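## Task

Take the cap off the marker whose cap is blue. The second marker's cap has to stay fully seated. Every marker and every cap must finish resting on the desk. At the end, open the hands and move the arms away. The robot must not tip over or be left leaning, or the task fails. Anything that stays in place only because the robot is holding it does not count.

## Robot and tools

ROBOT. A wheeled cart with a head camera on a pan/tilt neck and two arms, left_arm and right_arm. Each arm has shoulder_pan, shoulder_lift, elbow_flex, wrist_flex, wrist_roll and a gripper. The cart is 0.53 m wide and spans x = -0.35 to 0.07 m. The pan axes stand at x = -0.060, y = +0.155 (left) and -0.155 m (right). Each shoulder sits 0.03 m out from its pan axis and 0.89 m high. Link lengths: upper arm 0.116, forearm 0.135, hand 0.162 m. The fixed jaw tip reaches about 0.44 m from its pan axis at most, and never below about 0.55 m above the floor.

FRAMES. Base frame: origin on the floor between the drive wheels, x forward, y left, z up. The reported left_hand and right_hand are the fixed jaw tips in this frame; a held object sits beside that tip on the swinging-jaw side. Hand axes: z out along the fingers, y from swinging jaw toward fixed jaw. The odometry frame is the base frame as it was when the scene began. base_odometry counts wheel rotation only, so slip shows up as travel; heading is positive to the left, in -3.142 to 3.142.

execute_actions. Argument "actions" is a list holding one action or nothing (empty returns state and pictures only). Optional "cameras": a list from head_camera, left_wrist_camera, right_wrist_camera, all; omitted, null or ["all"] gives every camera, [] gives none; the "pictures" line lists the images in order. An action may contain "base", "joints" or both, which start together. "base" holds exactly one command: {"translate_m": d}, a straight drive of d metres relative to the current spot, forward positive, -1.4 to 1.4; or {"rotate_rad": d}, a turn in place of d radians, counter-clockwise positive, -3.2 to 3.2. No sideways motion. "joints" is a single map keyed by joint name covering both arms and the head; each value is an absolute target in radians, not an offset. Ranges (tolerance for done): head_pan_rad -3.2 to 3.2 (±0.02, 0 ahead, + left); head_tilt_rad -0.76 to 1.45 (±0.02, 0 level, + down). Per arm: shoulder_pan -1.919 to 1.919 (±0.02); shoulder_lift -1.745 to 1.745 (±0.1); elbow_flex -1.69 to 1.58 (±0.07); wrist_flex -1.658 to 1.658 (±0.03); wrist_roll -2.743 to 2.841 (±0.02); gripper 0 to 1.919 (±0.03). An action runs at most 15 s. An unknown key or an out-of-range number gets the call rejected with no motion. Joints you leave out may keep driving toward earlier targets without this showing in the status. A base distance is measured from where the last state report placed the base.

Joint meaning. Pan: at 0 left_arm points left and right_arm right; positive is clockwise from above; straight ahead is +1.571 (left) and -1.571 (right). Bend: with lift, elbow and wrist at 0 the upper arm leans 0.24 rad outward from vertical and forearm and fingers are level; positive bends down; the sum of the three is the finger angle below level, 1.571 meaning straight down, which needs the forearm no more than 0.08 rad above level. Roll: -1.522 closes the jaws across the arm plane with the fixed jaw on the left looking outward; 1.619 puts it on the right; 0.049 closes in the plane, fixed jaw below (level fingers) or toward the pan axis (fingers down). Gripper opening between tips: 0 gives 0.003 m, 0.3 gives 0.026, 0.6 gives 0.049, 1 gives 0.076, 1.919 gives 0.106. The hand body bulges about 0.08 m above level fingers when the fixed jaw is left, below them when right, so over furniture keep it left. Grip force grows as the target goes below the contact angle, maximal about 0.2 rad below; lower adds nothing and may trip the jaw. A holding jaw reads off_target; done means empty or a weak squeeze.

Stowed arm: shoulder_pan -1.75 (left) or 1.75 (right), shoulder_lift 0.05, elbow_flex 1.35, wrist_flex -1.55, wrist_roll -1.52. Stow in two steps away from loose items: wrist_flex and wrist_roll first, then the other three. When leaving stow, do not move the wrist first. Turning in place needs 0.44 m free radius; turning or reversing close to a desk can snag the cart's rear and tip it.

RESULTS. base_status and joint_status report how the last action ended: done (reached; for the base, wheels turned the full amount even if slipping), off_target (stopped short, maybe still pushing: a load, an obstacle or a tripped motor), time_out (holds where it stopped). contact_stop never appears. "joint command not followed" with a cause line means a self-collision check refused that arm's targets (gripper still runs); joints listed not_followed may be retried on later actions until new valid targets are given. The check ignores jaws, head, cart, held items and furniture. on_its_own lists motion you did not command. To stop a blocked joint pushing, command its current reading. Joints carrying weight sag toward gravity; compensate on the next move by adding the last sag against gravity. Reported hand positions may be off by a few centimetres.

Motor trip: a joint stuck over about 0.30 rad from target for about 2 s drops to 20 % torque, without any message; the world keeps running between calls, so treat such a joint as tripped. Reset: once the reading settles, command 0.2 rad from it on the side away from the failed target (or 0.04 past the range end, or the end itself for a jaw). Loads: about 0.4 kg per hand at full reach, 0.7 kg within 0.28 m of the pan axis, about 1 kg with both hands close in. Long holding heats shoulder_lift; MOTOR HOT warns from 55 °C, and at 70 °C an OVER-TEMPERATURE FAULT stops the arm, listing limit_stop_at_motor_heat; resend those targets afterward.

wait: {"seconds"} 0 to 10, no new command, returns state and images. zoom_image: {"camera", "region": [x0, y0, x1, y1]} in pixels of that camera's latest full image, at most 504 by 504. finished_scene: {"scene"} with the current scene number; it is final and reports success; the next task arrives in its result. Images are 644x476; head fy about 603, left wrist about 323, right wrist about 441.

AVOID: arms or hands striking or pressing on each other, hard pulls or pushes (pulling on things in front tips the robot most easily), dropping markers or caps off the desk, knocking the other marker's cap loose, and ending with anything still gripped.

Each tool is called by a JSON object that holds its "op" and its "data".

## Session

{"op": "execute_actions", "data": {"actions": []}}

Scene clock: 0.00 s.
base_odometry: x=+0.000 y=+0.000 heading=+0.000 (m, m, rad; odometry frame)
base_status: not commanded
joint_positions: head_pan_rad=-0.030 head_tilt_rad=-0.032 left_arm_shoulder_pan_rad=-1.781 left_arm_shoulder_lift_rad=-0.005 left_arm_elbow_flex_rad=+1.279 left_arm_wrist_flex_rad=-1.489 left_arm_wrist_roll_rad=-1.522 left_arm_gripper_rad=+1.920 right_arm_shoulder_pan_rad=+1.739 right_arm_shoulder_lift_rad=+0.052 right_arm_elbow_flex_rad=+1.359 right_arm_wrist_flex_rad=-1.548 right_arm_wrist_roll_rad=-1.496 right_arm_gripper_rad=+1.920
joint_status: not commanded
left_hand: x=-0.3118 y=+0.0935 z=+0.9132 quat_wxyz=(-0.082, -0.624, -0.066, +0.775) (m; base frame)
right_hand: x=-0.3077 y=-0.1207 z=+0.8940 quat_wxyz=(-0.073, +0.656, -0.047, -0.750) (m; base frame)
pictures: head_camera, left_wrist_camera, right_wrist_camera
Images, in order (width x height): head_camera 644x476, left_wrist_camera 644x476, right_wrist_camera 644x476.

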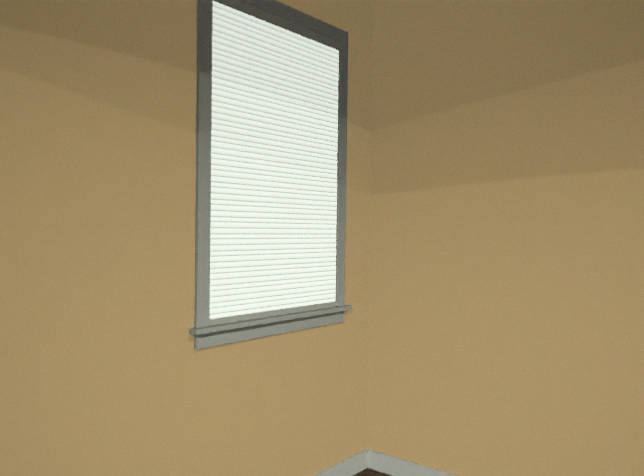

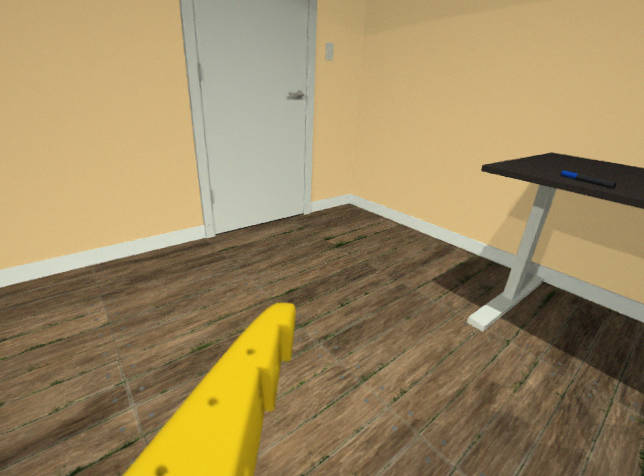

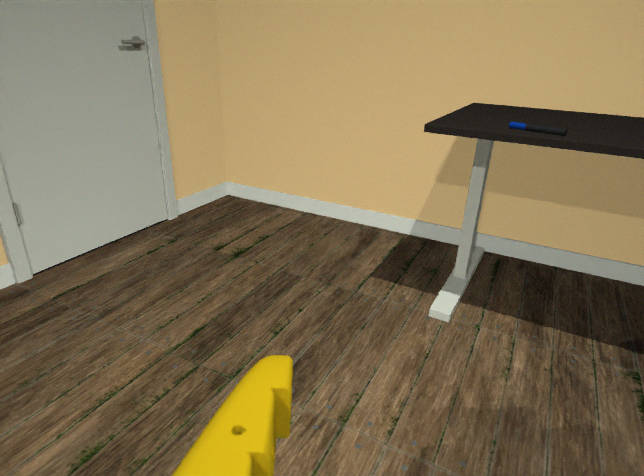

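{"op": "execute_actions", "data": {"actions": [{"base":{"rotate_rad":2.65},"joints":{"head_tilt_rad":0.4,"head_pan_rad":0,"left_arm_shoulder_pan_rad":1.3,"left_arm_shoulder_lift_rad":0.2,"left_arm_elbow_flex_rad":-0.2,"right_arm_shoulder_pan_rad":-1.3,"right_arm_shoulder_lift_rad":0.2,"right_arm_elbow_flex_rad":-0.2}}], "cameras": ["head_camera"]}}

Scene clock: 4.63 s.
base_odometry: x=-0.001 y=+0.000 heading=+2.649 (m, m, rad; odometry frame)
base_status: done
joint_positions: head_pan_rad=-0.010 head_tilt_rad=+0.393 left_arm_shoulder_pan_rad=+1.290 left_arm_shoulder_lift_rad=+0.214 left_arm_elbow_flex_rad=-0.170 left_arm_wrist_flex_rad=-1.489 left_arm_wrist_roll_rad=-1.522 left_arm_gripper_rad=+1.920 right_arm_shoulder_pan_rad=-1.294 right_arm_shoulder_lift_rad=+0.215 right_arm_elbow_flex_rad=-0.164 right_arm_wrist_flex_rad=-1.548 right_arm_wrist_roll_rad=-1.496 right_arm_gripper_rad=+1.920
joint_status: all done
left_hand: x=+0.1656 y=+0.2280 z=+1.1566 quat_wxyz=(+0.988, -0.009, +0.062, +0.140) (m; base frame)
right_hand: x=+0.1624 y=-0.2102 z=+1.1564 quat_wxyz=(+0.988, +0.005, +0.037, -0.151) (m; base frame)
pictures: head_camera
Images, in order (width x height): head_camera 644x476.

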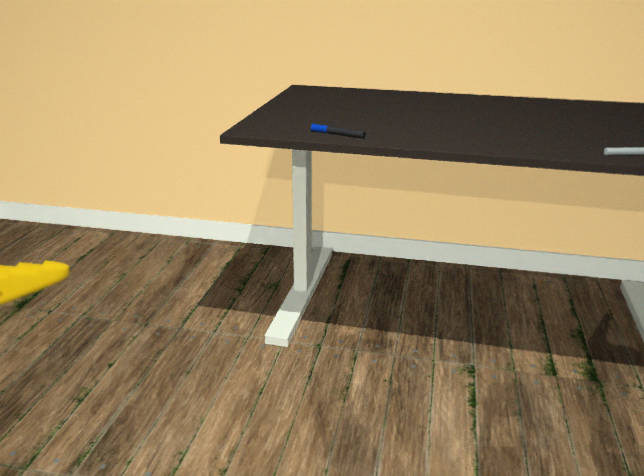

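{"op": "execute_actions", "data": {"actions": [{"base":{"rotate_rad":0.06},"joints":{"left_arm_gripper_rad":0.7,"right_arm_gripper_rad":0.7}}], "cameras": []}}

{"op": "execute_actions", "data": {"actions": [{"base":{"translate_m":1.3},"joints":{"head_tilt_rad":0.9,"head_pan_rad":-0.3,"left_arm_wrist_flex_rad":-1.43,"left_arm_wrist_roll_rad":0.05,"right_arm_wrist_flex_rad":1.5,"right_arm_wrist_roll_rad":-0.3,"right_arm_shoulder_pan_rad":-0.9}}], "cameras": ["head_camera"]}}

Scene clock: 7.27 s.
base_odometry: x=+0.000 y=+0.000 heading=+2.712 (m, m, rad; odometry frame)
base_status: done
joint_positions: head_pan_rad=-0.010 head_tilt_rad=+0.393 left_arm_shoulder_pan_rad=+1.292 left_arm_shoulder_lift_rad=+0.214 left_arm_elbow_flex_rad=-0.170 left_arm_wrist_flex_rad=-1.489 left_arm_wrist_roll_rad=-1.522 left_arm_gripper_rad=+0.712 right_arm_shoulder_pan_rad=-1.295 right_arm_shoulder_lift_rad=+0.215 right_arm_elbow_flex_rad=-0.164 right_arm_wrist_flex_rad=-1.548 right_arm_wrist_roll_rad=-1.496 right_arm_gripper_rad=+0.710
joint_status: all done
left_hand: x=+0.1657 y=+0.2277 z=+1.1566 quat_wxyz=(+0.988, -0.009, +0.062, +0.139) (m; base frame)
right_hand: x=+0.1625 y=-0.2099 z=+1.1564 quat_wxyz=(+0.988, +0.005, +0.037, -0.150) (m; base frame)
pictures: none
No camera images: the call's "cameras" was empty. Leave "cameras" out to get every camera's image.

Scene clock: 14.53 s.
base_odometry: x=-1.182 y=+0.541 heading=+2.710 (m, m, rad; odometry frame)
base_status: done
joint_positions: head_pan_rad=-0.290 head_tilt_rad=+0.895 left_arm_shoulder_pan_rad=+1.292 left_arm_shoulder_lift_rad=+0.216 left_arm_elbow_flex_rad=-0.170 left_arm_wrist_flex_rad=-1.438 left_arm_wrist_roll_rad=+0.041 left_arm_gripper_rad=+0.711 right_arm_shoulder_pan_rad=-0.907 right_arm_shoulder_lift_rad=+0.220 right_arm_elbow_flex_rad=-0.164 right_arm_wrist_flex_rad=+1.491 right_arm_wrist_roll_rad=-0.309 right_arm_gripper_rad=+0.708
joint_status: all done
left_hand: x=+0.1833 y=+0.2243 z=+1.1537 quat_wxyz=(+0.798, -0.071, +0.054, -0.596) (m; base frame)
right_hand: x=+0.1098 y=-0.2848 z=+0.8348 quat_wxyz=(+0.007, -0.271, +0.962, -0.010) (m; base frame)
pictures: head_camera
Images, in order (width x height): head_camera 644x476.

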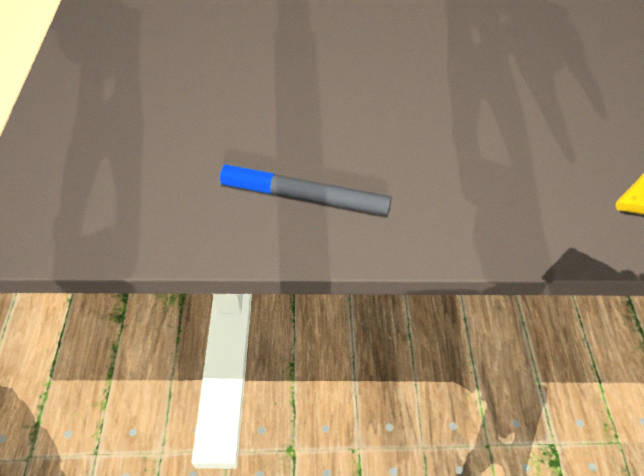

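{"op": "execute_actions", "data": {"actions": [{"base":{"translate_m":0.105},"joints":{"head_tilt_rad":1.0,"right_arm_shoulder_pan_rad":-1.635,"right_arm_shoulder_lift_rad":0.68,"right_arm_elbow_flex_rad":-0.5,"right_arm_wrist_flex_rad":1.2,"right_arm_wrist_roll_rad":-0.56,"left_arm_shoulder_pan_rad":1.5,"left_arm_shoulder_lift_rad":0.83,"left_arm_elbow_flex_rad":0.51,"left_arm_wrist_flex_rad":-1.36}}]}}

Scene clock: 18.33 s.
base_odometry: x=-1.278 y=+0.585 heading=+2.710 (m, m, rad; odometry frame)
base_status: done
joint_positions: head_pan_rad=-0.290 head_tilt_rad=+0.995 left_arm_shoulder_pan_rad=+1.491 left_arm_shoulder_lift_rad=+0.848 left_arm_elbow_flex_rad=+0.511 left_arm_wrist_flex_rad=-1.363 left_arm_wrist_roll_rad=+0.042 left_arm_gripper_rad=+0.711 right_arm_shoulder_pan_rad=-1.628 right_arm_shoulder_lift_rad=+0.701 right_arm_elbow_flex_rad=-0.464 right_arm_wrist_flex_rad=+1.212 right_arm_wrist_roll_rad=-0.551 right_arm_gripper_rad=+0.708
joint_status: all done
left_hand: x=+0.2664 y=+0.1806 z=+0.8096 quat_wxyz=(+0.522, -0.517, +0.480, -0.479) (m; base frame)
right_hand: x=+0.2089 y=-0.1355 z=+0.7751 quat_wxyz=(+0.054, -0.491, +0.869, -0.027) (m; base frame)
pictures: head_camera, left_wrist_camera, right_wrist_camera
Images, in order (width x height): head_camera 644x476, left_wrist_camera 644x476, right_wrist_camera 644x476.

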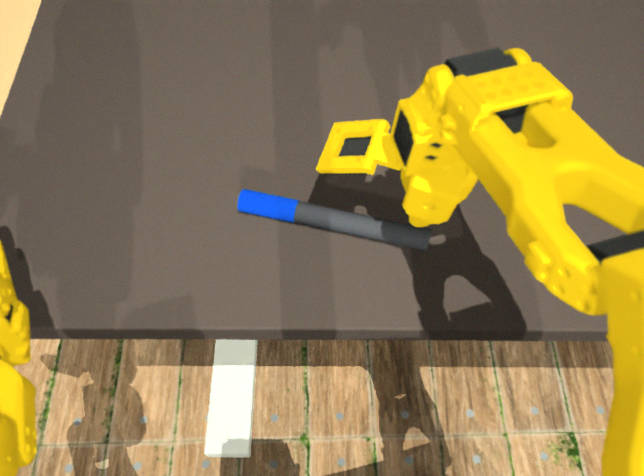

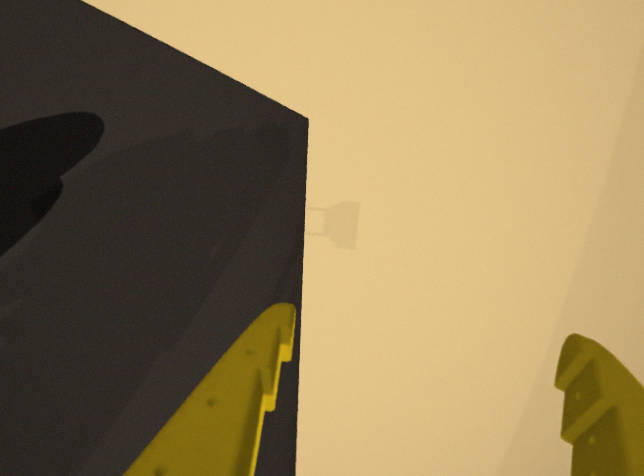

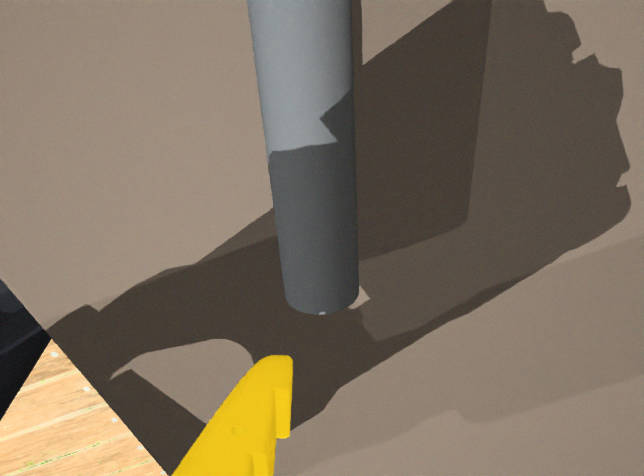

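{"op": "execute_actions", "data": {"actions": [{"joints":{"right_arm_shoulder_pan_rad":-1.71,"right_arm_shoulder_lift_rad":0.83,"right_arm_elbow_flex_rad":-0.59,"right_arm_wrist_roll_rad":-0.58}}], "cameras": ["head_camera","right_wrist_camera"]}}

Scene clock: 19.80 s.
base_odometry: x=-1.278 y=+0.585 heading=+2.710 (m, m, rad; odometry frame)
base_status: not commanded
joint_positions: head_pan_rad=-0.290 head_tilt_rad=+0.995 left_arm_shoulder_pan_rad=+1.491 left_arm_shoulder_lift_rad=+0.848 left_arm_elbow_flex_rad=+0.511 left_arm_wrist_flex_rad=-1.363 left_arm_wrist_roll_rad=+0.042 left_arm_gripper_rad=+0.711 right_arm_shoulder_pan_rad=-1.703 right_arm_shoulder_lift_rad=+0.852 right_arm_elbow_flex_rad=-0.553 right_arm_wrist_flex_rad=+1.212 right_arm_wrist_roll_rad=-0.571 right_arm_gripper_rad=+0.708
joint_status: all done
left_hand: x=+0.2664 y=+0.1806 z=+0.8096 quat_wxyz=(+0.522, -0.517, +0.480, -0.479) (m; base frame)
right_hand: x=+0.2041 y=-0.1156 z=+0.7517 quat_wxyz=(+0.027, -0.515, +0.857, -0.012) (m; base frame)
pictures: head_camera, right_wrist_camera
Images, in order (width x height): head_camera 644x476, right_wrist_camera 644x476.

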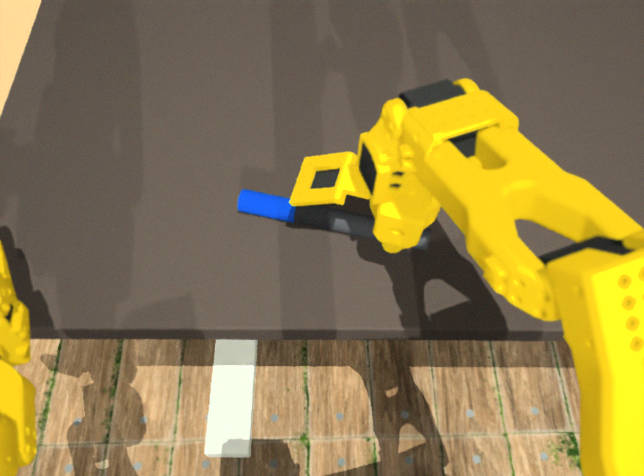

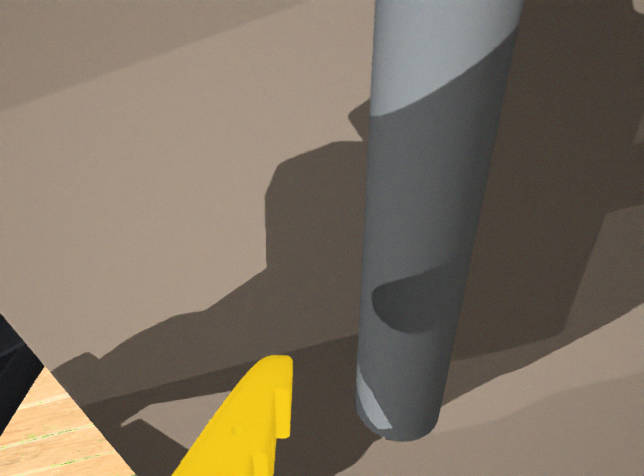

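{"op": "execute_actions", "data": {"actions": [{"joints":{"right_arm_shoulder_lift_rad":0.93,"right_arm_wrist_flex_rad":1.07,"right_arm_wrist_roll_rad":-0.65}}], "cameras": ["right_wrist_camera"]}}

{"op": "execute_actions", "data": {"actions": [{"joints":{"right_arm_gripper_rad":0.01}}], "cameras": ["head_camera","right_wrist_camera"]}}

Scene clock: 21.33 s.
base_odometry: x=-1.278 y=+0.585 heading=+2.710 (m, m, rad; odometry frame)
base_status: not commanded
joint_positions: head_pan_rad=-0.290 head_tilt_rad=+0.995 left_arm_shoulder_pan_rad=+1.491 left_arm_shoulder_lift_rad=+0.848 left_arm_elbow_flex_rad=+0.511 left_arm_wrist_flex_rad=-1.363 left_arm_wrist_roll_rad=+0.042 left_arm_gripper_rad=+0.711 right_arm_shoulder_pan_rad=-1.703 right_arm_shoulder_lift_rad=+0.951 right_arm_elbow_flex_rad=-0.556 right_arm_wrist_flex_rad=+1.081 right_arm_wrist_roll_rad=-0.642 right_arm_gripper_rad=+0.708
joint_status: all done
left_hand: x=+0.2664 y=+0.1806 z=+0.8096 quat_wxyz=(+0.522, -0.517, +0.480, -0.479) (m; base frame)
right_hand: x=+0.2106 y=-0.1142 z=+0.7289 quat_wxyz=(+0.044, -0.484, +0.874, -0.017) (m; base frame)
pictures: right_wrist_camera
Images, in order (width x height): right_wrist_camera 644x476.

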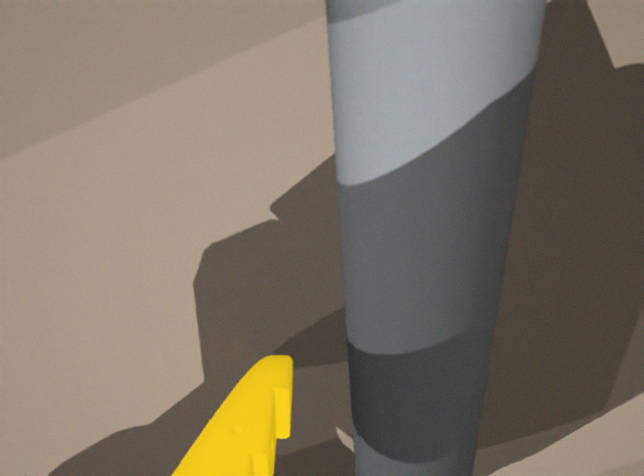

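Scene clock: 22.20 s.
base_odometry: x=-1.278 y=+0.585 heading=+2.710 (m, m, rad; odometry frame)
base_status: not commanded
joint_positions: head_pan_rad=-0.290 head_tilt_rad=+0.995 left_arm_shoulder_pan_rad=+1.491 left_arm_shoulder_lift_rad=+0.848 left_arm_elbow_flex_rad=+0.511 left_arm_wrist_flex_rad=-1.363 left_arm_wrist_roll_rad=+0.042 left_arm_gripper_rad=+0.711 right_arm_shoulder_pan_rad=-1.703 right_arm_shoulder_lift_rad=+0.951 right_arm_elbow_flex_rad=-0.556 right_arm_wrist_flex_rad=+1.081 right_arm_wrist_roll_rad=-0.642 right_arm_gripper_rad=+0.204
joint_status: right_arm_gripper_rad off_target (ended at +0.204, target +0.010)
left_hand: x=+0.2664 y=+0.1806 z=+0.8096 quat_wxyz=(+0.522, -0.517, +0.480, -0.479) (m; base frame)
right_hand: x=+0.2106 y=-0.1142 z=+0.7289 quat_wxyz=(+0.044, -0.484, +0.874, -0.017) (m; base frame)
pictures: head_camera, right_wrist_camera
Images, in order (width x height): head_camera 644x476, right_wrist_camera 644x476.

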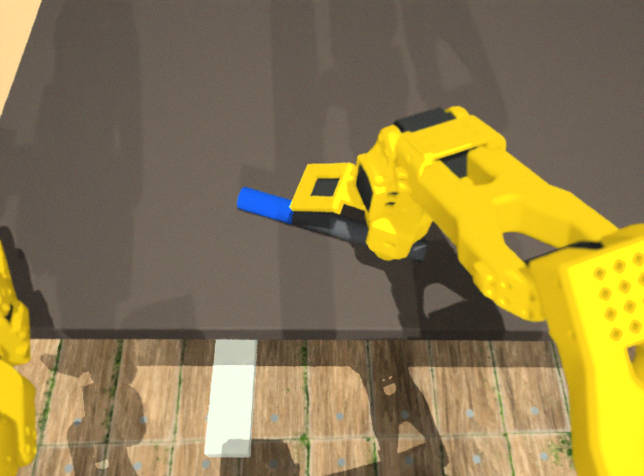

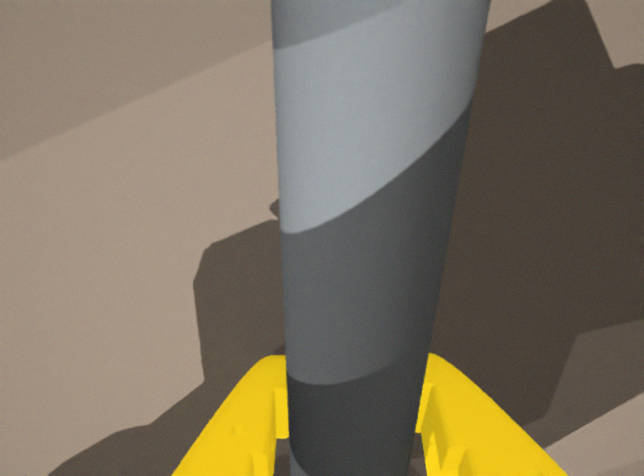

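{"op": "execute_actions", "data": {"actions": [{"joints":{"right_arm_shoulder_lift_rad":0.55,"right_arm_wrist_roll_rad":0.05,"head_tilt_rad":0.85,"head_pan_rad":0}}], "cameras": []}}

{"op": "execute_actions", "data": {"actions": [{"joints":{"right_arm_elbow_flex_rad":-0.3,"right_arm_wrist_flex_rad":0.5,"right_arm_shoulder_pan_rad":-1.919,"left_arm_shoulder_pan_rad":1.66}}], "cameras": ["head_camera","left_wrist_camera"]}}

Scene clock: 25.00 s.
base_odometry: x=-1.278 y=+0.585 heading=+2.710 (m, m, rad; odometry frame)
base_status: not commanded
joint_positions: head_pan_rad=-0.010 head_tilt_rad=+0.865 left_arm_shoulder_pan_rad=+1.491 left_arm_shoulder_lift_rad=+0.848 left_arm_elbow_flex_rad=+0.511 left_arm_wrist_flex_rad=-1.363 left_arm_wrist_roll_rad=+0.042 left_arm_gripper_rad=+0.711 right_arm_shoulder_pan_rad=-1.703 right_arm_shoulder_lift_rad=+0.608 right_arm_elbow_flex_rad=-0.556 right_arm_wrist_flex_rad=+1.081 right_arm_wrist_roll_rad=+0.042 right_arm_gripper_rad=+0.203
joint_status: all done
left_hand: x=+0.2664 y=+0.1806 z=+0.8096 quat_wxyz=(+0.522, -0.517, +0.480, -0.479) (m; base frame)
right_hand: x=+0.2508 y=-0.1140 z=+0.8198 quat_wxyz=(+0.164, -0.732, +0.645, -0.142) (m; base frame)
pictures: none
No camera images: the call's "cameras" was empty. Leave "cameras" out to get every camera's image.

Scene clock: 26.17 s.
base_odometry: x=-1.278 y=+0.585 heading=+2.710 (m, m, rad; odometry frame)
base_status: not commanded
joint_positions: head_pan_rad=-0.010 head_tilt_rad=+0.865 left_arm_shoulder_pan_rad=+1.651 left_arm_shoulder_lift_rad=+0.848 left_arm_elbow_flex_rad=+0.511 left_arm_wrist_flex_rad=-1.363 left_arm_wrist_roll_rad=+0.042 left_arm_gripper_rad=+0.711 right_arm_shoulder_pan_rad=-1.913 right_arm_shoulder_lift_rad=+0.606 right_arm_elbow_flex_rad=-0.296 right_arm_wrist_flex_rad=+0.518 right_arm_wrist_roll_rad=+0.042 right_arm_gripper_rad=+0.203
joint_status: all done
left_hand: x=+0.2663 y=+0.1284 z=+0.8096 quat_wxyz=(+0.482, -0.477, +0.520, -0.519) (m; base frame)
right_hand: x=+0.2701 y=-0.0377 z=+0.8108 quat_wxyz=(+0.297, -0.760, +0.539, -0.208) (m; base frame)
pictures: head_camera, left_wrist_camera
Images, in order (width x height): head_camera 644x476, left_wrist_camera 644x476.

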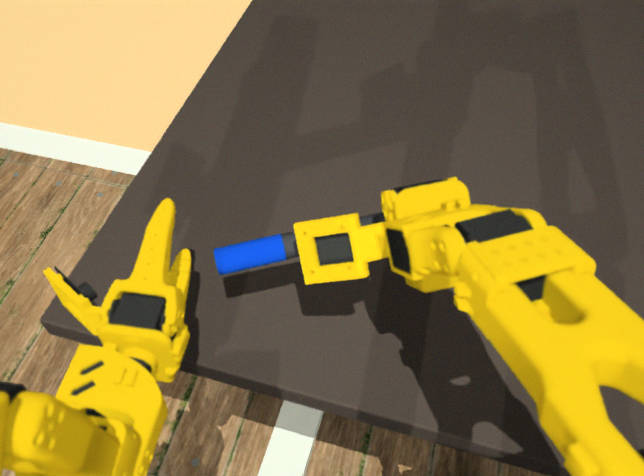

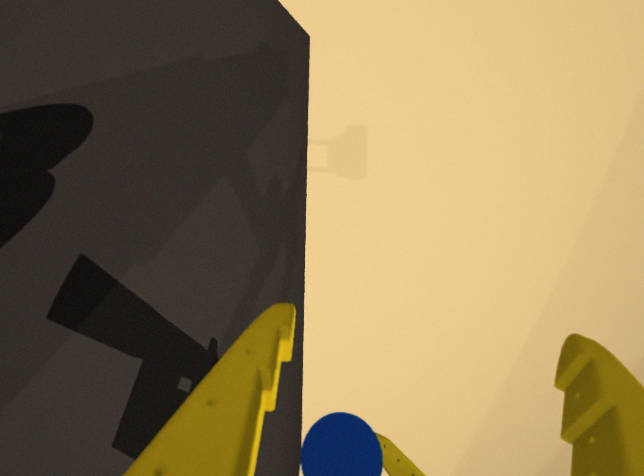

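{"op": "execute_actions", "data": {"actions": [{"joints":{"left_arm_shoulder_lift_rad":0.845,"left_arm_shoulder_pan_rad":1.835,"left_arm_gripper_rad":0.55}}], "cameras": ["head_camera","left_wrist_camera"]}}

Scene clock: 27.33 s.
base_odometry: x=-1.278 y=+0.585 heading=+2.710 (m, m, rad; odometry frame)
base_status: not commanded
joint_positions: head_pan_rad=-0.010 head_tilt_rad=+0.865 left_arm_shoulder_pan_rad=+1.824 left_arm_shoulder_lift_rad=+0.858 left_arm_elbow_flex_rad=+0.511 left_arm_wrist_flex_rad=-1.363 left_arm_wrist_roll_rad=+0.042 left_arm_gripper_rad=+0.561 right_arm_shoulder_pan_rad=-1.913 right_arm_shoulder_lift_rad=+0.606 right_arm_elbow_flex_rad=-0.296 right_arm_wrist_flex_rad=+0.518 right_arm_wrist_roll_rad=+0.042 right_arm_gripper_rad=+0.203
joint_status: all done
left_hand: x=+0.2560 y=+0.0728 z=+0.8064 quat_wxyz=(+0.433, -0.432, +0.562, -0.556) (m; base frame)
right_hand: x=+0.2701 y=-0.0377 z=+0.8108 quat_wxyz=(+0.297, -0.760, +0.539, -0.208) (m; base frame)
pictures: head_camera, left_wrist_camera
Images, in order (width x height): head_camera 644x476, left_wrist_camera 644x476.

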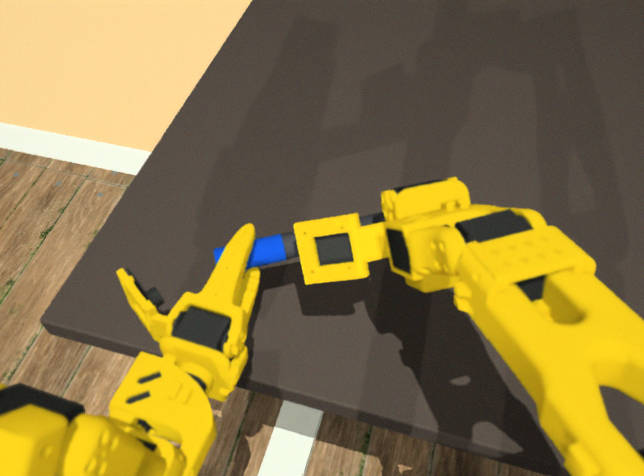

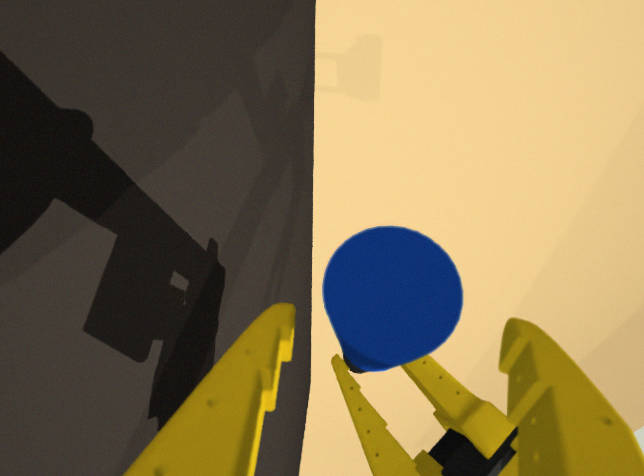

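{"op": "execute_actions", "data": {"actions": [{"joints":{"left_arm_elbow_flex_rad":0.41,"left_arm_wrist_flex_rad":-1.30}}], "cameras": ["head_camera","left_wrist_camera"]}}

Scene clock: 28.37 s.
base_odometry: x=-1.278 y=+0.585 heading=+2.710 (m, m, rad; odometry frame)
base_status: not commanded
joint_positions: head_pan_rad=-0.010 head_tilt_rad=+0.865 left_arm_shoulder_pan_rad=+1.824 left_arm_shoulder_lift_rad=+0.860 left_arm_elbow_flex_rad=+0.429 left_arm_wrist_flex_rad=-1.303 left_arm_wrist_roll_rad=+0.042 left_arm_gripper_rad=+0.561 right_arm_shoulder_pan_rad=-1.913 right_arm_shoulder_lift_rad=+0.606 right_arm_elbow_flex_rad=-0.296 right_arm_wrist_flex_rad=+0.518 right_arm_wrist_roll_rad=+0.042 right_arm_gripper_rad=+0.203
joint_status: all done
left_hand: x=+0.2662 y=+0.0701 z=+0.8124 quat_wxyz=(+0.438, -0.428, +0.557, -0.562) (m; base frame)
right_hand: x=+0.2701 y=-0.0377 z=+0.8108 quat_wxyz=(+0.297, -0.760, +0.539, -0.208) (m; base frame)
pictures: head_camera, left_wrist_camera
Images, in order (width x height): head_camera 644x476, left_wrist_camera 644x476.

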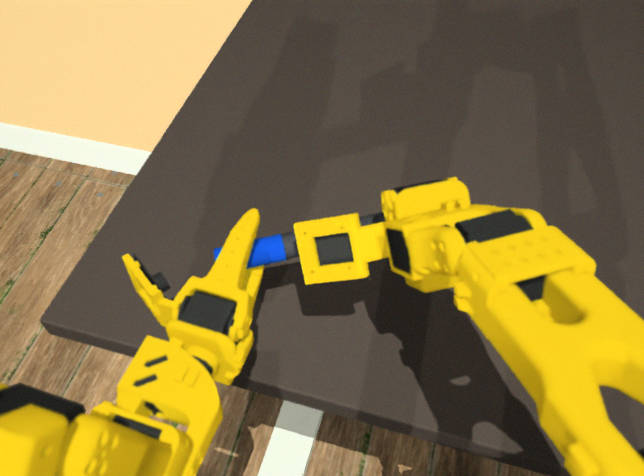

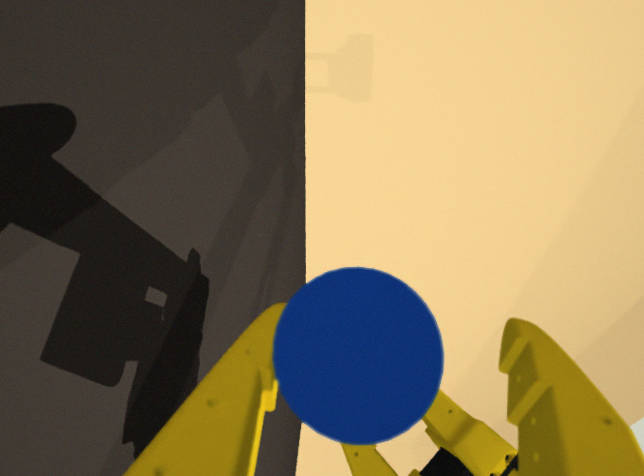

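{"op": "execute_actions", "data": {"actions": [{"joints":{"left_arm_gripper_rad":0.01}}], "cameras": []}}

{"op": "execute_actions", "data": {"actions": [{"joints":{"left_arm_shoulder_pan_rad":1.74,"right_arm_shoulder_pan_rad":-1.78}}]}}

Scene clock: 29.67 s.
base_odometry: x=-1.278 y=+0.585 heading=+2.710 (m, m, rad; odometry frame)
base_status: not commanded
joint_positions: head_pan_rad=-0.010 head_tilt_rad=+0.865 left_arm_shoulder_pan_rad=+1.826 left_arm_shoulder_lift_rad=+0.860 left_arm_elbow_flex_rad=+0.426 left_arm_wrist_flex_rad=-1.303 left_arm_wrist_roll_rad=+0.042 left_arm_gripper_rad=+0.199 right_arm_shoulder_pan_rad=-1.913 right_arm_shoulder_lift_rad=+0.606 right_arm_elbow_flex_rad=-0.293 right_arm_wrist_flex_rad=+0.518 right_arm_wrist_roll_rad=+0.044 right_arm_gripper_rad=+0.203
joint_status: left_arm_gripper_rad off_target (ended at +0.199, target +0.010)
left_hand: x=+0.2665 y=+0.0695 z=+0.8130 quat_wxyz=(+0.438, -0.427, +0.556, -0.563) (m; base frame)
right_hand: x=+0.2696 y=-0.0378 z=+0.8100 quat_wxyz=(+0.296, -0.761, +0.539, -0.207) (m; base frame)
pictures: none
No camera images: the call's "cameras" was empty. Leave "cameras" out to get every camera's image.

Scene clock: 30.43 s.
base_odometry: x=-1.278 y=+0.585 heading=+2.710 (m, m, rad; odometry frame)
base_status: not commanded
joint_positions: head_pan_rad=-0.010 head_tilt_rad=+0.865 left_arm_shoulder_pan_rad=+1.749 left_arm_shoulder_lift_rad=+0.861 left_arm_elbow_flex_rad=+0.420 left_arm_wrist_flex_rad=-1.303 left_arm_wrist_roll_rad=+0.042 left_arm_gripper_rad=+0.199 right_arm_shoulder_pan_rad=-1.784 right_arm_shoulder_lift_rad=+0.606 right_arm_elbow_flex_rad=-0.293 right_arm_wrist_flex_rad=+0.517 right_arm_wrist_roll_rad=+0.044 right_arm_gripper_rad=+0.203
joint_status: all done
left_hand: x=+0.2727 y=+0.0947 z=+0.8138 quat_wxyz=(+0.460, -0.447, +0.538, -0.547) (m; base frame)
right_hand: x=+0.2821 y=-0.0811 z=+0.8102 quat_wxyz=(+0.282, -0.724, +0.587, -0.227) (m; base frame)
pictures: head_camera, left_wrist_camera, right_wrist_camera
Images, in order (width x height): head_camera 644x476, left_wrist_camera 644x476, right_wrist_camera 644x476.

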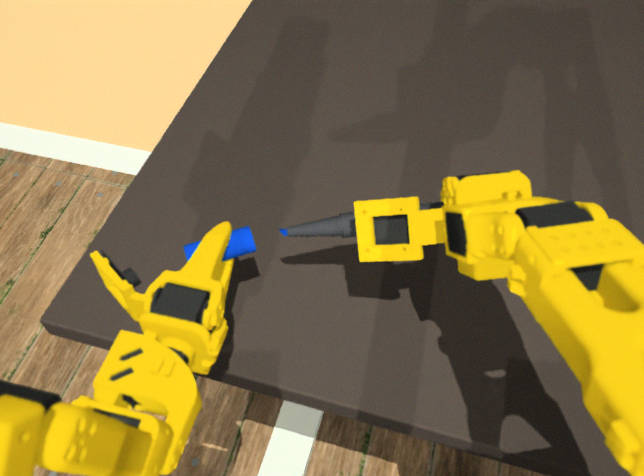

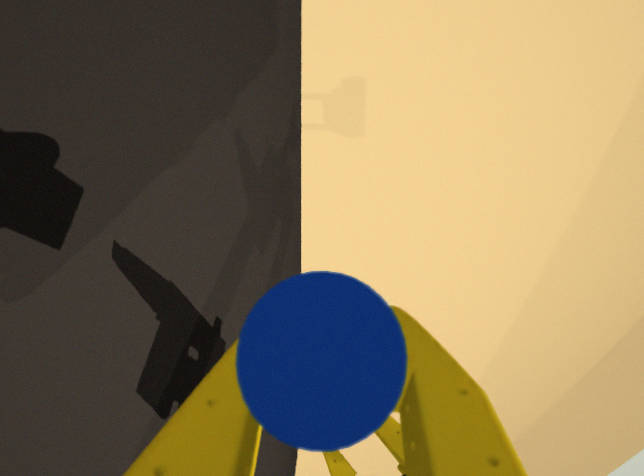

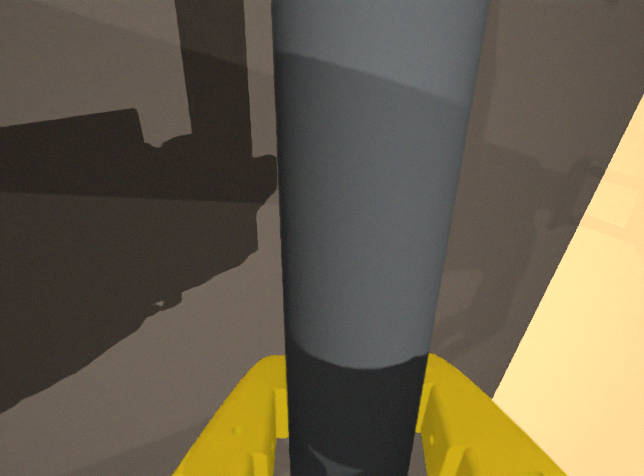

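{"op": "execute_actions", "data": {"actions": [{"base":{"rotate_rad":-0.15},"joints":{"left_arm_shoulder_lift_rad":0.8,"left_arm_elbow_flex_rad":-0.65,"left_arm_wrist_flex_rad":0.94,"right_arm_shoulder_pan_rad":-1.5,"right_arm_shoulder_lift_rad":0.85,"right_arm_elbow_flex_rad":-0.65,"right_arm_wrist_flex_rad":0.94}}], "cameras": []}}

{"op": "execute_actions", "data": {"actions": [{"joints":{"left_arm_shoulder_lift_rad":0.92,"left_arm_gripper_rad":0.14,"right_arm_shoulder_lift_rad":0.95}}], "cameras": []}}

{"op": "execute_actions", "data": {"actions": [{"joints":{"left_arm_shoulder_lift_rad":0.97,"right_arm_shoulder_lift_rad":0.975}}]}}

Scene clock: 33.60 s.
base_odometry: x=-1.278 y=+0.586 heading=+2.560 (m, m, rad; odometry frame)
base_status: done
joint_positions: head_pan_rad=-0.010 head_tilt_rad=+0.865 left_arm_shoulder_pan_rad=+1.748 left_arm_shoulder_lift_rad=+0.855 left_arm_elbow_flex_rad=-0.618 left_arm_wrist_flex_rad=+0.932 left_arm_wrist_roll_rad=+0.042 left_arm_gripper_rad=+0.199 right_arm_shoulder_pan_rad=-1.505 right_arm_shoulder_lift_rad=+0.876 right_arm_elbow_flex_rad=-0.608 right_arm_wrist_flex_rad=+0.933 right_arm_wrist_roll_rad=+0.044 right_arm_gripper_rad=+0.203
joint_status: all done
left_hand: x=+0.2565 y=+0.0981 z=+0.7693 quat_wxyz=(+0.129, -0.627, +0.753, -0.153) (m; base frame)
right_hand: x=+0.2562 y=-0.1761 z=+0.7612 quat_wxyz=(+0.126, -0.670, +0.719, -0.134) (m; base frame)
pictures: none
No camera images: the call's "cameras" was empty. Leave "cameras" out to get every camera's image.

Scene clock: 34.30 s.
base_odometry: x=-1.278 y=+0.586 heading=+2.560 (m, m, rad; odometry frame)
base_status: not commanded
joint_positions: head_pan_rad=-0.010 head_tilt_rad=+0.865 left_arm_shoulder_pan_rad=+1.748 left_arm_shoulder_lift_rad=+0.947 left_arm_elbow_flex_rad=-0.621 left_arm_wrist_flex_rad=+0.932 left_arm_wrist_roll_rad=+0.042 left_arm_gripper_rad=+0.207 right_arm_shoulder_pan_rad=-1.505 right_arm_shoulder_lift_rad=+0.977 right_arm_elbow_flex_rad=-0.611 right_arm_wrist_flex_rad=+0.933 right_arm_wrist_roll_rad=+0.044 right_arm_gripper_rad=+0.203
joint_status: left_arm_gripper_rad off_target (ended at +0.207, target +0.140); the others done
left_hand: x=+0.2446 y=+0.1002 z=+0.7436 quat_wxyz=(+0.100, -0.632, +0.759, -0.119) (m; base frame)
right_hand: x=+0.2420 y=-0.1752 z=+0.7335 quat_wxyz=(+0.093, -0.676, +0.725, -0.099) (m; base frame)
pictures: none
No camera images: the call's "cameras" was empty. Leave "cameras" out to get every camera's image.

Scene clock: 34.87 s.
base_odometry: x=-1.278 y=+0.586 heading=+2.560 (m, m, rad; odometry frame)
base_status: not commanded
joint_positions: head_pan_rad=-0.010 head_tilt_rad=+0.865 left_arm_shoulder_pan_rad=+1.748 left_arm_shoulder_lift_rad=+0.976 left_arm_elbow_flex_rad=-0.632 left_arm_wrist_flex_rad=+0.932 left_arm_wrist_roll_rad=+0.042 left_arm_gripper_rad=+0.204 right_arm_shoulder_pan_rad=-1.505 right_arm_shoulder_lift_rad=+0.994 right_arm_elbow_flex_rad=-0.615 right_arm_wrist_flex_rad=+0.933 right_arm_wrist_roll_rad=+0.044 right_arm_gripper_rad=+0.203
joint_status: all done
left_hand: x=+0.2423 y=+0.1006 z=+0.7373 quat_wxyz=(+0.095, -0.633, +0.760, -0.112) (m; base frame)
right_hand: x=+0.2401 y=-0.1751 z=+0.7296 quat_wxyz=(+0.089, -0.676, +0.725, -0.094) (m; base frame)
pictures: head_camera, left_wrist_camera, right_wrist_camera
Images, in order (width x height): head_camera 644x476, left_wrist_camera 644x476, right_wrist_camera 644x476.

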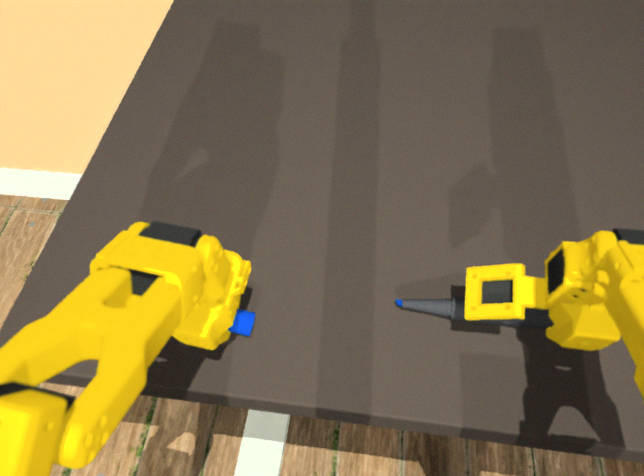

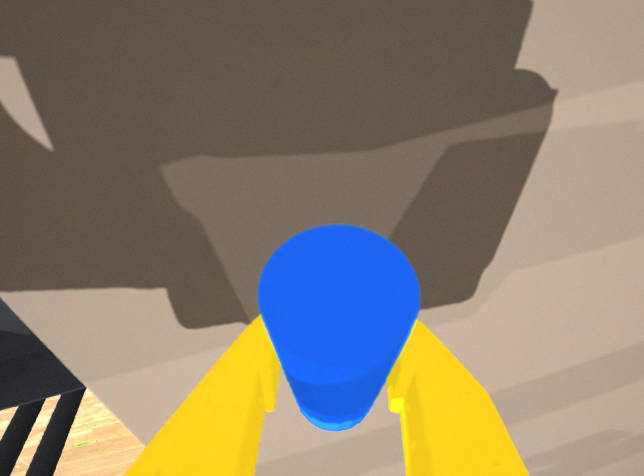

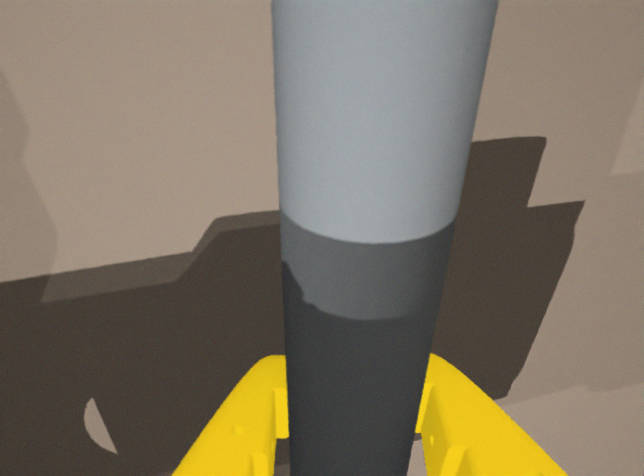

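{"op": "execute_actions", "data": {"actions": [{"joints":{"left_arm_gripper_rad":0.7,"right_arm_gripper_rad":0.7}}], "cameras": []}}

{"op": "execute_actions", "data": {"actions": [{"joints":{"left_arm_shoulder_lift_rad":0.5,"right_arm_shoulder_lift_rad":0.5,"left_arm_wrist_flex_rad":1.5,"right_arm_wrist_flex_rad":1.5}}], "cameras": []}}

{"op": "execute_actions", "data": {"actions": [{"base":{"translate_m":-0.35},"joints":{"head_tilt_rad":0.6,"left_arm_shoulder_pan_rad":1.2,"right_arm_shoulder_pan_rad":-1.2}}], "cameras": ["head_camera"]}}

Scene clock: 36.50 s.
base_odometry: x=-1.278 y=+0.586 heading=+2.560 (m, m, rad; odometry frame)
base_status: not commanded
joint_positions: head_pan_rad=-0.010 head_tilt_rad=+0.865 left_arm_shoulder_pan_rad=+1.748 left_arm_shoulder_lift_rad=+0.976 left_arm_elbow_flex_rad=-0.632 left_arm_wrist_flex_rad=+0.932 left_arm_wrist_roll_rad=+0.042 left_arm_gripper_rad=+0.689 right_arm_shoulder_pan_rad=-1.505 right_arm_shoulder_lift_rad=+0.996 right_arm_elbow_flex_rad=-0.615 right_arm_wrist_flex_rad=+0.933 right_arm_wrist_roll_rad=+0.044 right_arm_gripper_rad=+0.690
joint_status: all done
left_hand: x=+0.2423 y=+0.1006 z=+0.7373 quat_wxyz=(+0.095, -0.633, +0.760, -0.112) (m; base frame)
right_hand: x=+0.2399 y=-0.1750 z=+0.7292 quat_wxyz=(+0.088, -0.676, +0.725, -0.094) (m; base frame)
pictures: none
No camera images: the call's "cameras" was empty. Leave "cameras" out to get every camera's image.

Scene clock: 37.67 s.
base_odometry: x=-1.278 y=+0.586 heading=+2.560 (m, m, rad; odometry frame)
base_status: not commanded
joint_positions: head_pan_rad=-0.010 head_tilt_rad=+0.865 left_arm_shoulder_pan_rad=+1.748 left_arm_shoulder_lift_rad=+0.555 left_arm_elbow_flex_rad=-0.634 left_arm_wrist_flex_rad=+1.490 left_arm_wrist_roll_rad=+0.042 left_arm_gripper_rad=+0.689 right_arm_shoulder_pan_rad=-1.505 right_arm_shoulder_lift_rad=+0.551 right_arm_elbow_flex_rad=-0.615 right_arm_wrist_flex_rad=+1.491 right_arm_wrist_roll_rad=+0.044 right_arm_gripper_rad=+0.692
joint_status: all done
left_hand: x=+0.2011 y=+0.1080 z=+0.8310 quat_wxyz=(+0.051, -0.637, +0.766, -0.061) (m; base frame)
right_hand: x=+0.2021 y=-0.1726 z=+0.8291 quat_wxyz=(+0.049, -0.680, +0.730, -0.052) (m; base frame)
pictures: none
No camera images: the call's "cameras" was empty. Leave "cameras" out to get every camera's image.

Scene clock: 40.27 s.
base_odometry: x=-0.986 y=+0.393 heading=+2.557 (m, m, rad; odometry frame)
base_status: done
joint_positions: head_pan_rad=-0.010 head_tilt_rad=+0.614 left_arm_shoulder_pan_rad=+1.209 left_arm_shoulder_lift_rad=+0.555 left_arm_elbow_flex_rad=-0.634 left_arm_wrist_flex_rad=+1.490 left_arm_wrist_roll_rad=+0.042 left_arm_gripper_rad=+0.689 right_arm_shoulder_pan_rad=-1.206 right_arm_shoulder_lift_rad=+0.551 right_arm_elbow_flex_rad=-0.615 right_arm_wrist_flex_rad=+1.491 right_arm_wrist_roll_rad=+0.044 right_arm_gripper_rad=+0.692
joint_status: all done
left_hand: x=+0.1882 y=+0.2485 z=+0.8310 quat_wxyz=(+0.066, -0.818, +0.569, -0.045) (m; base frame)
right_hand: x=+0.1853 y=-0.2490 z=+0.8291 quat_wxyz=(+0.041, -0.564, +0.823, -0.059) (m; base frame)
pictures: head_camera
Images, in order (width x height): head_camera 644x476.

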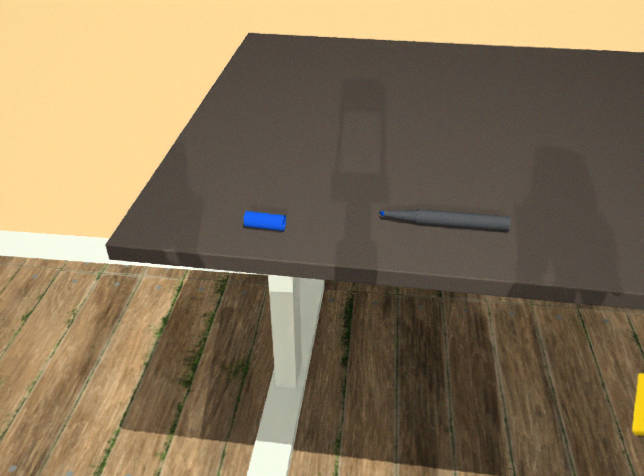

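{"op": "finished_scene", "data": {"scene": 2}}

The scene is finished: the task was done.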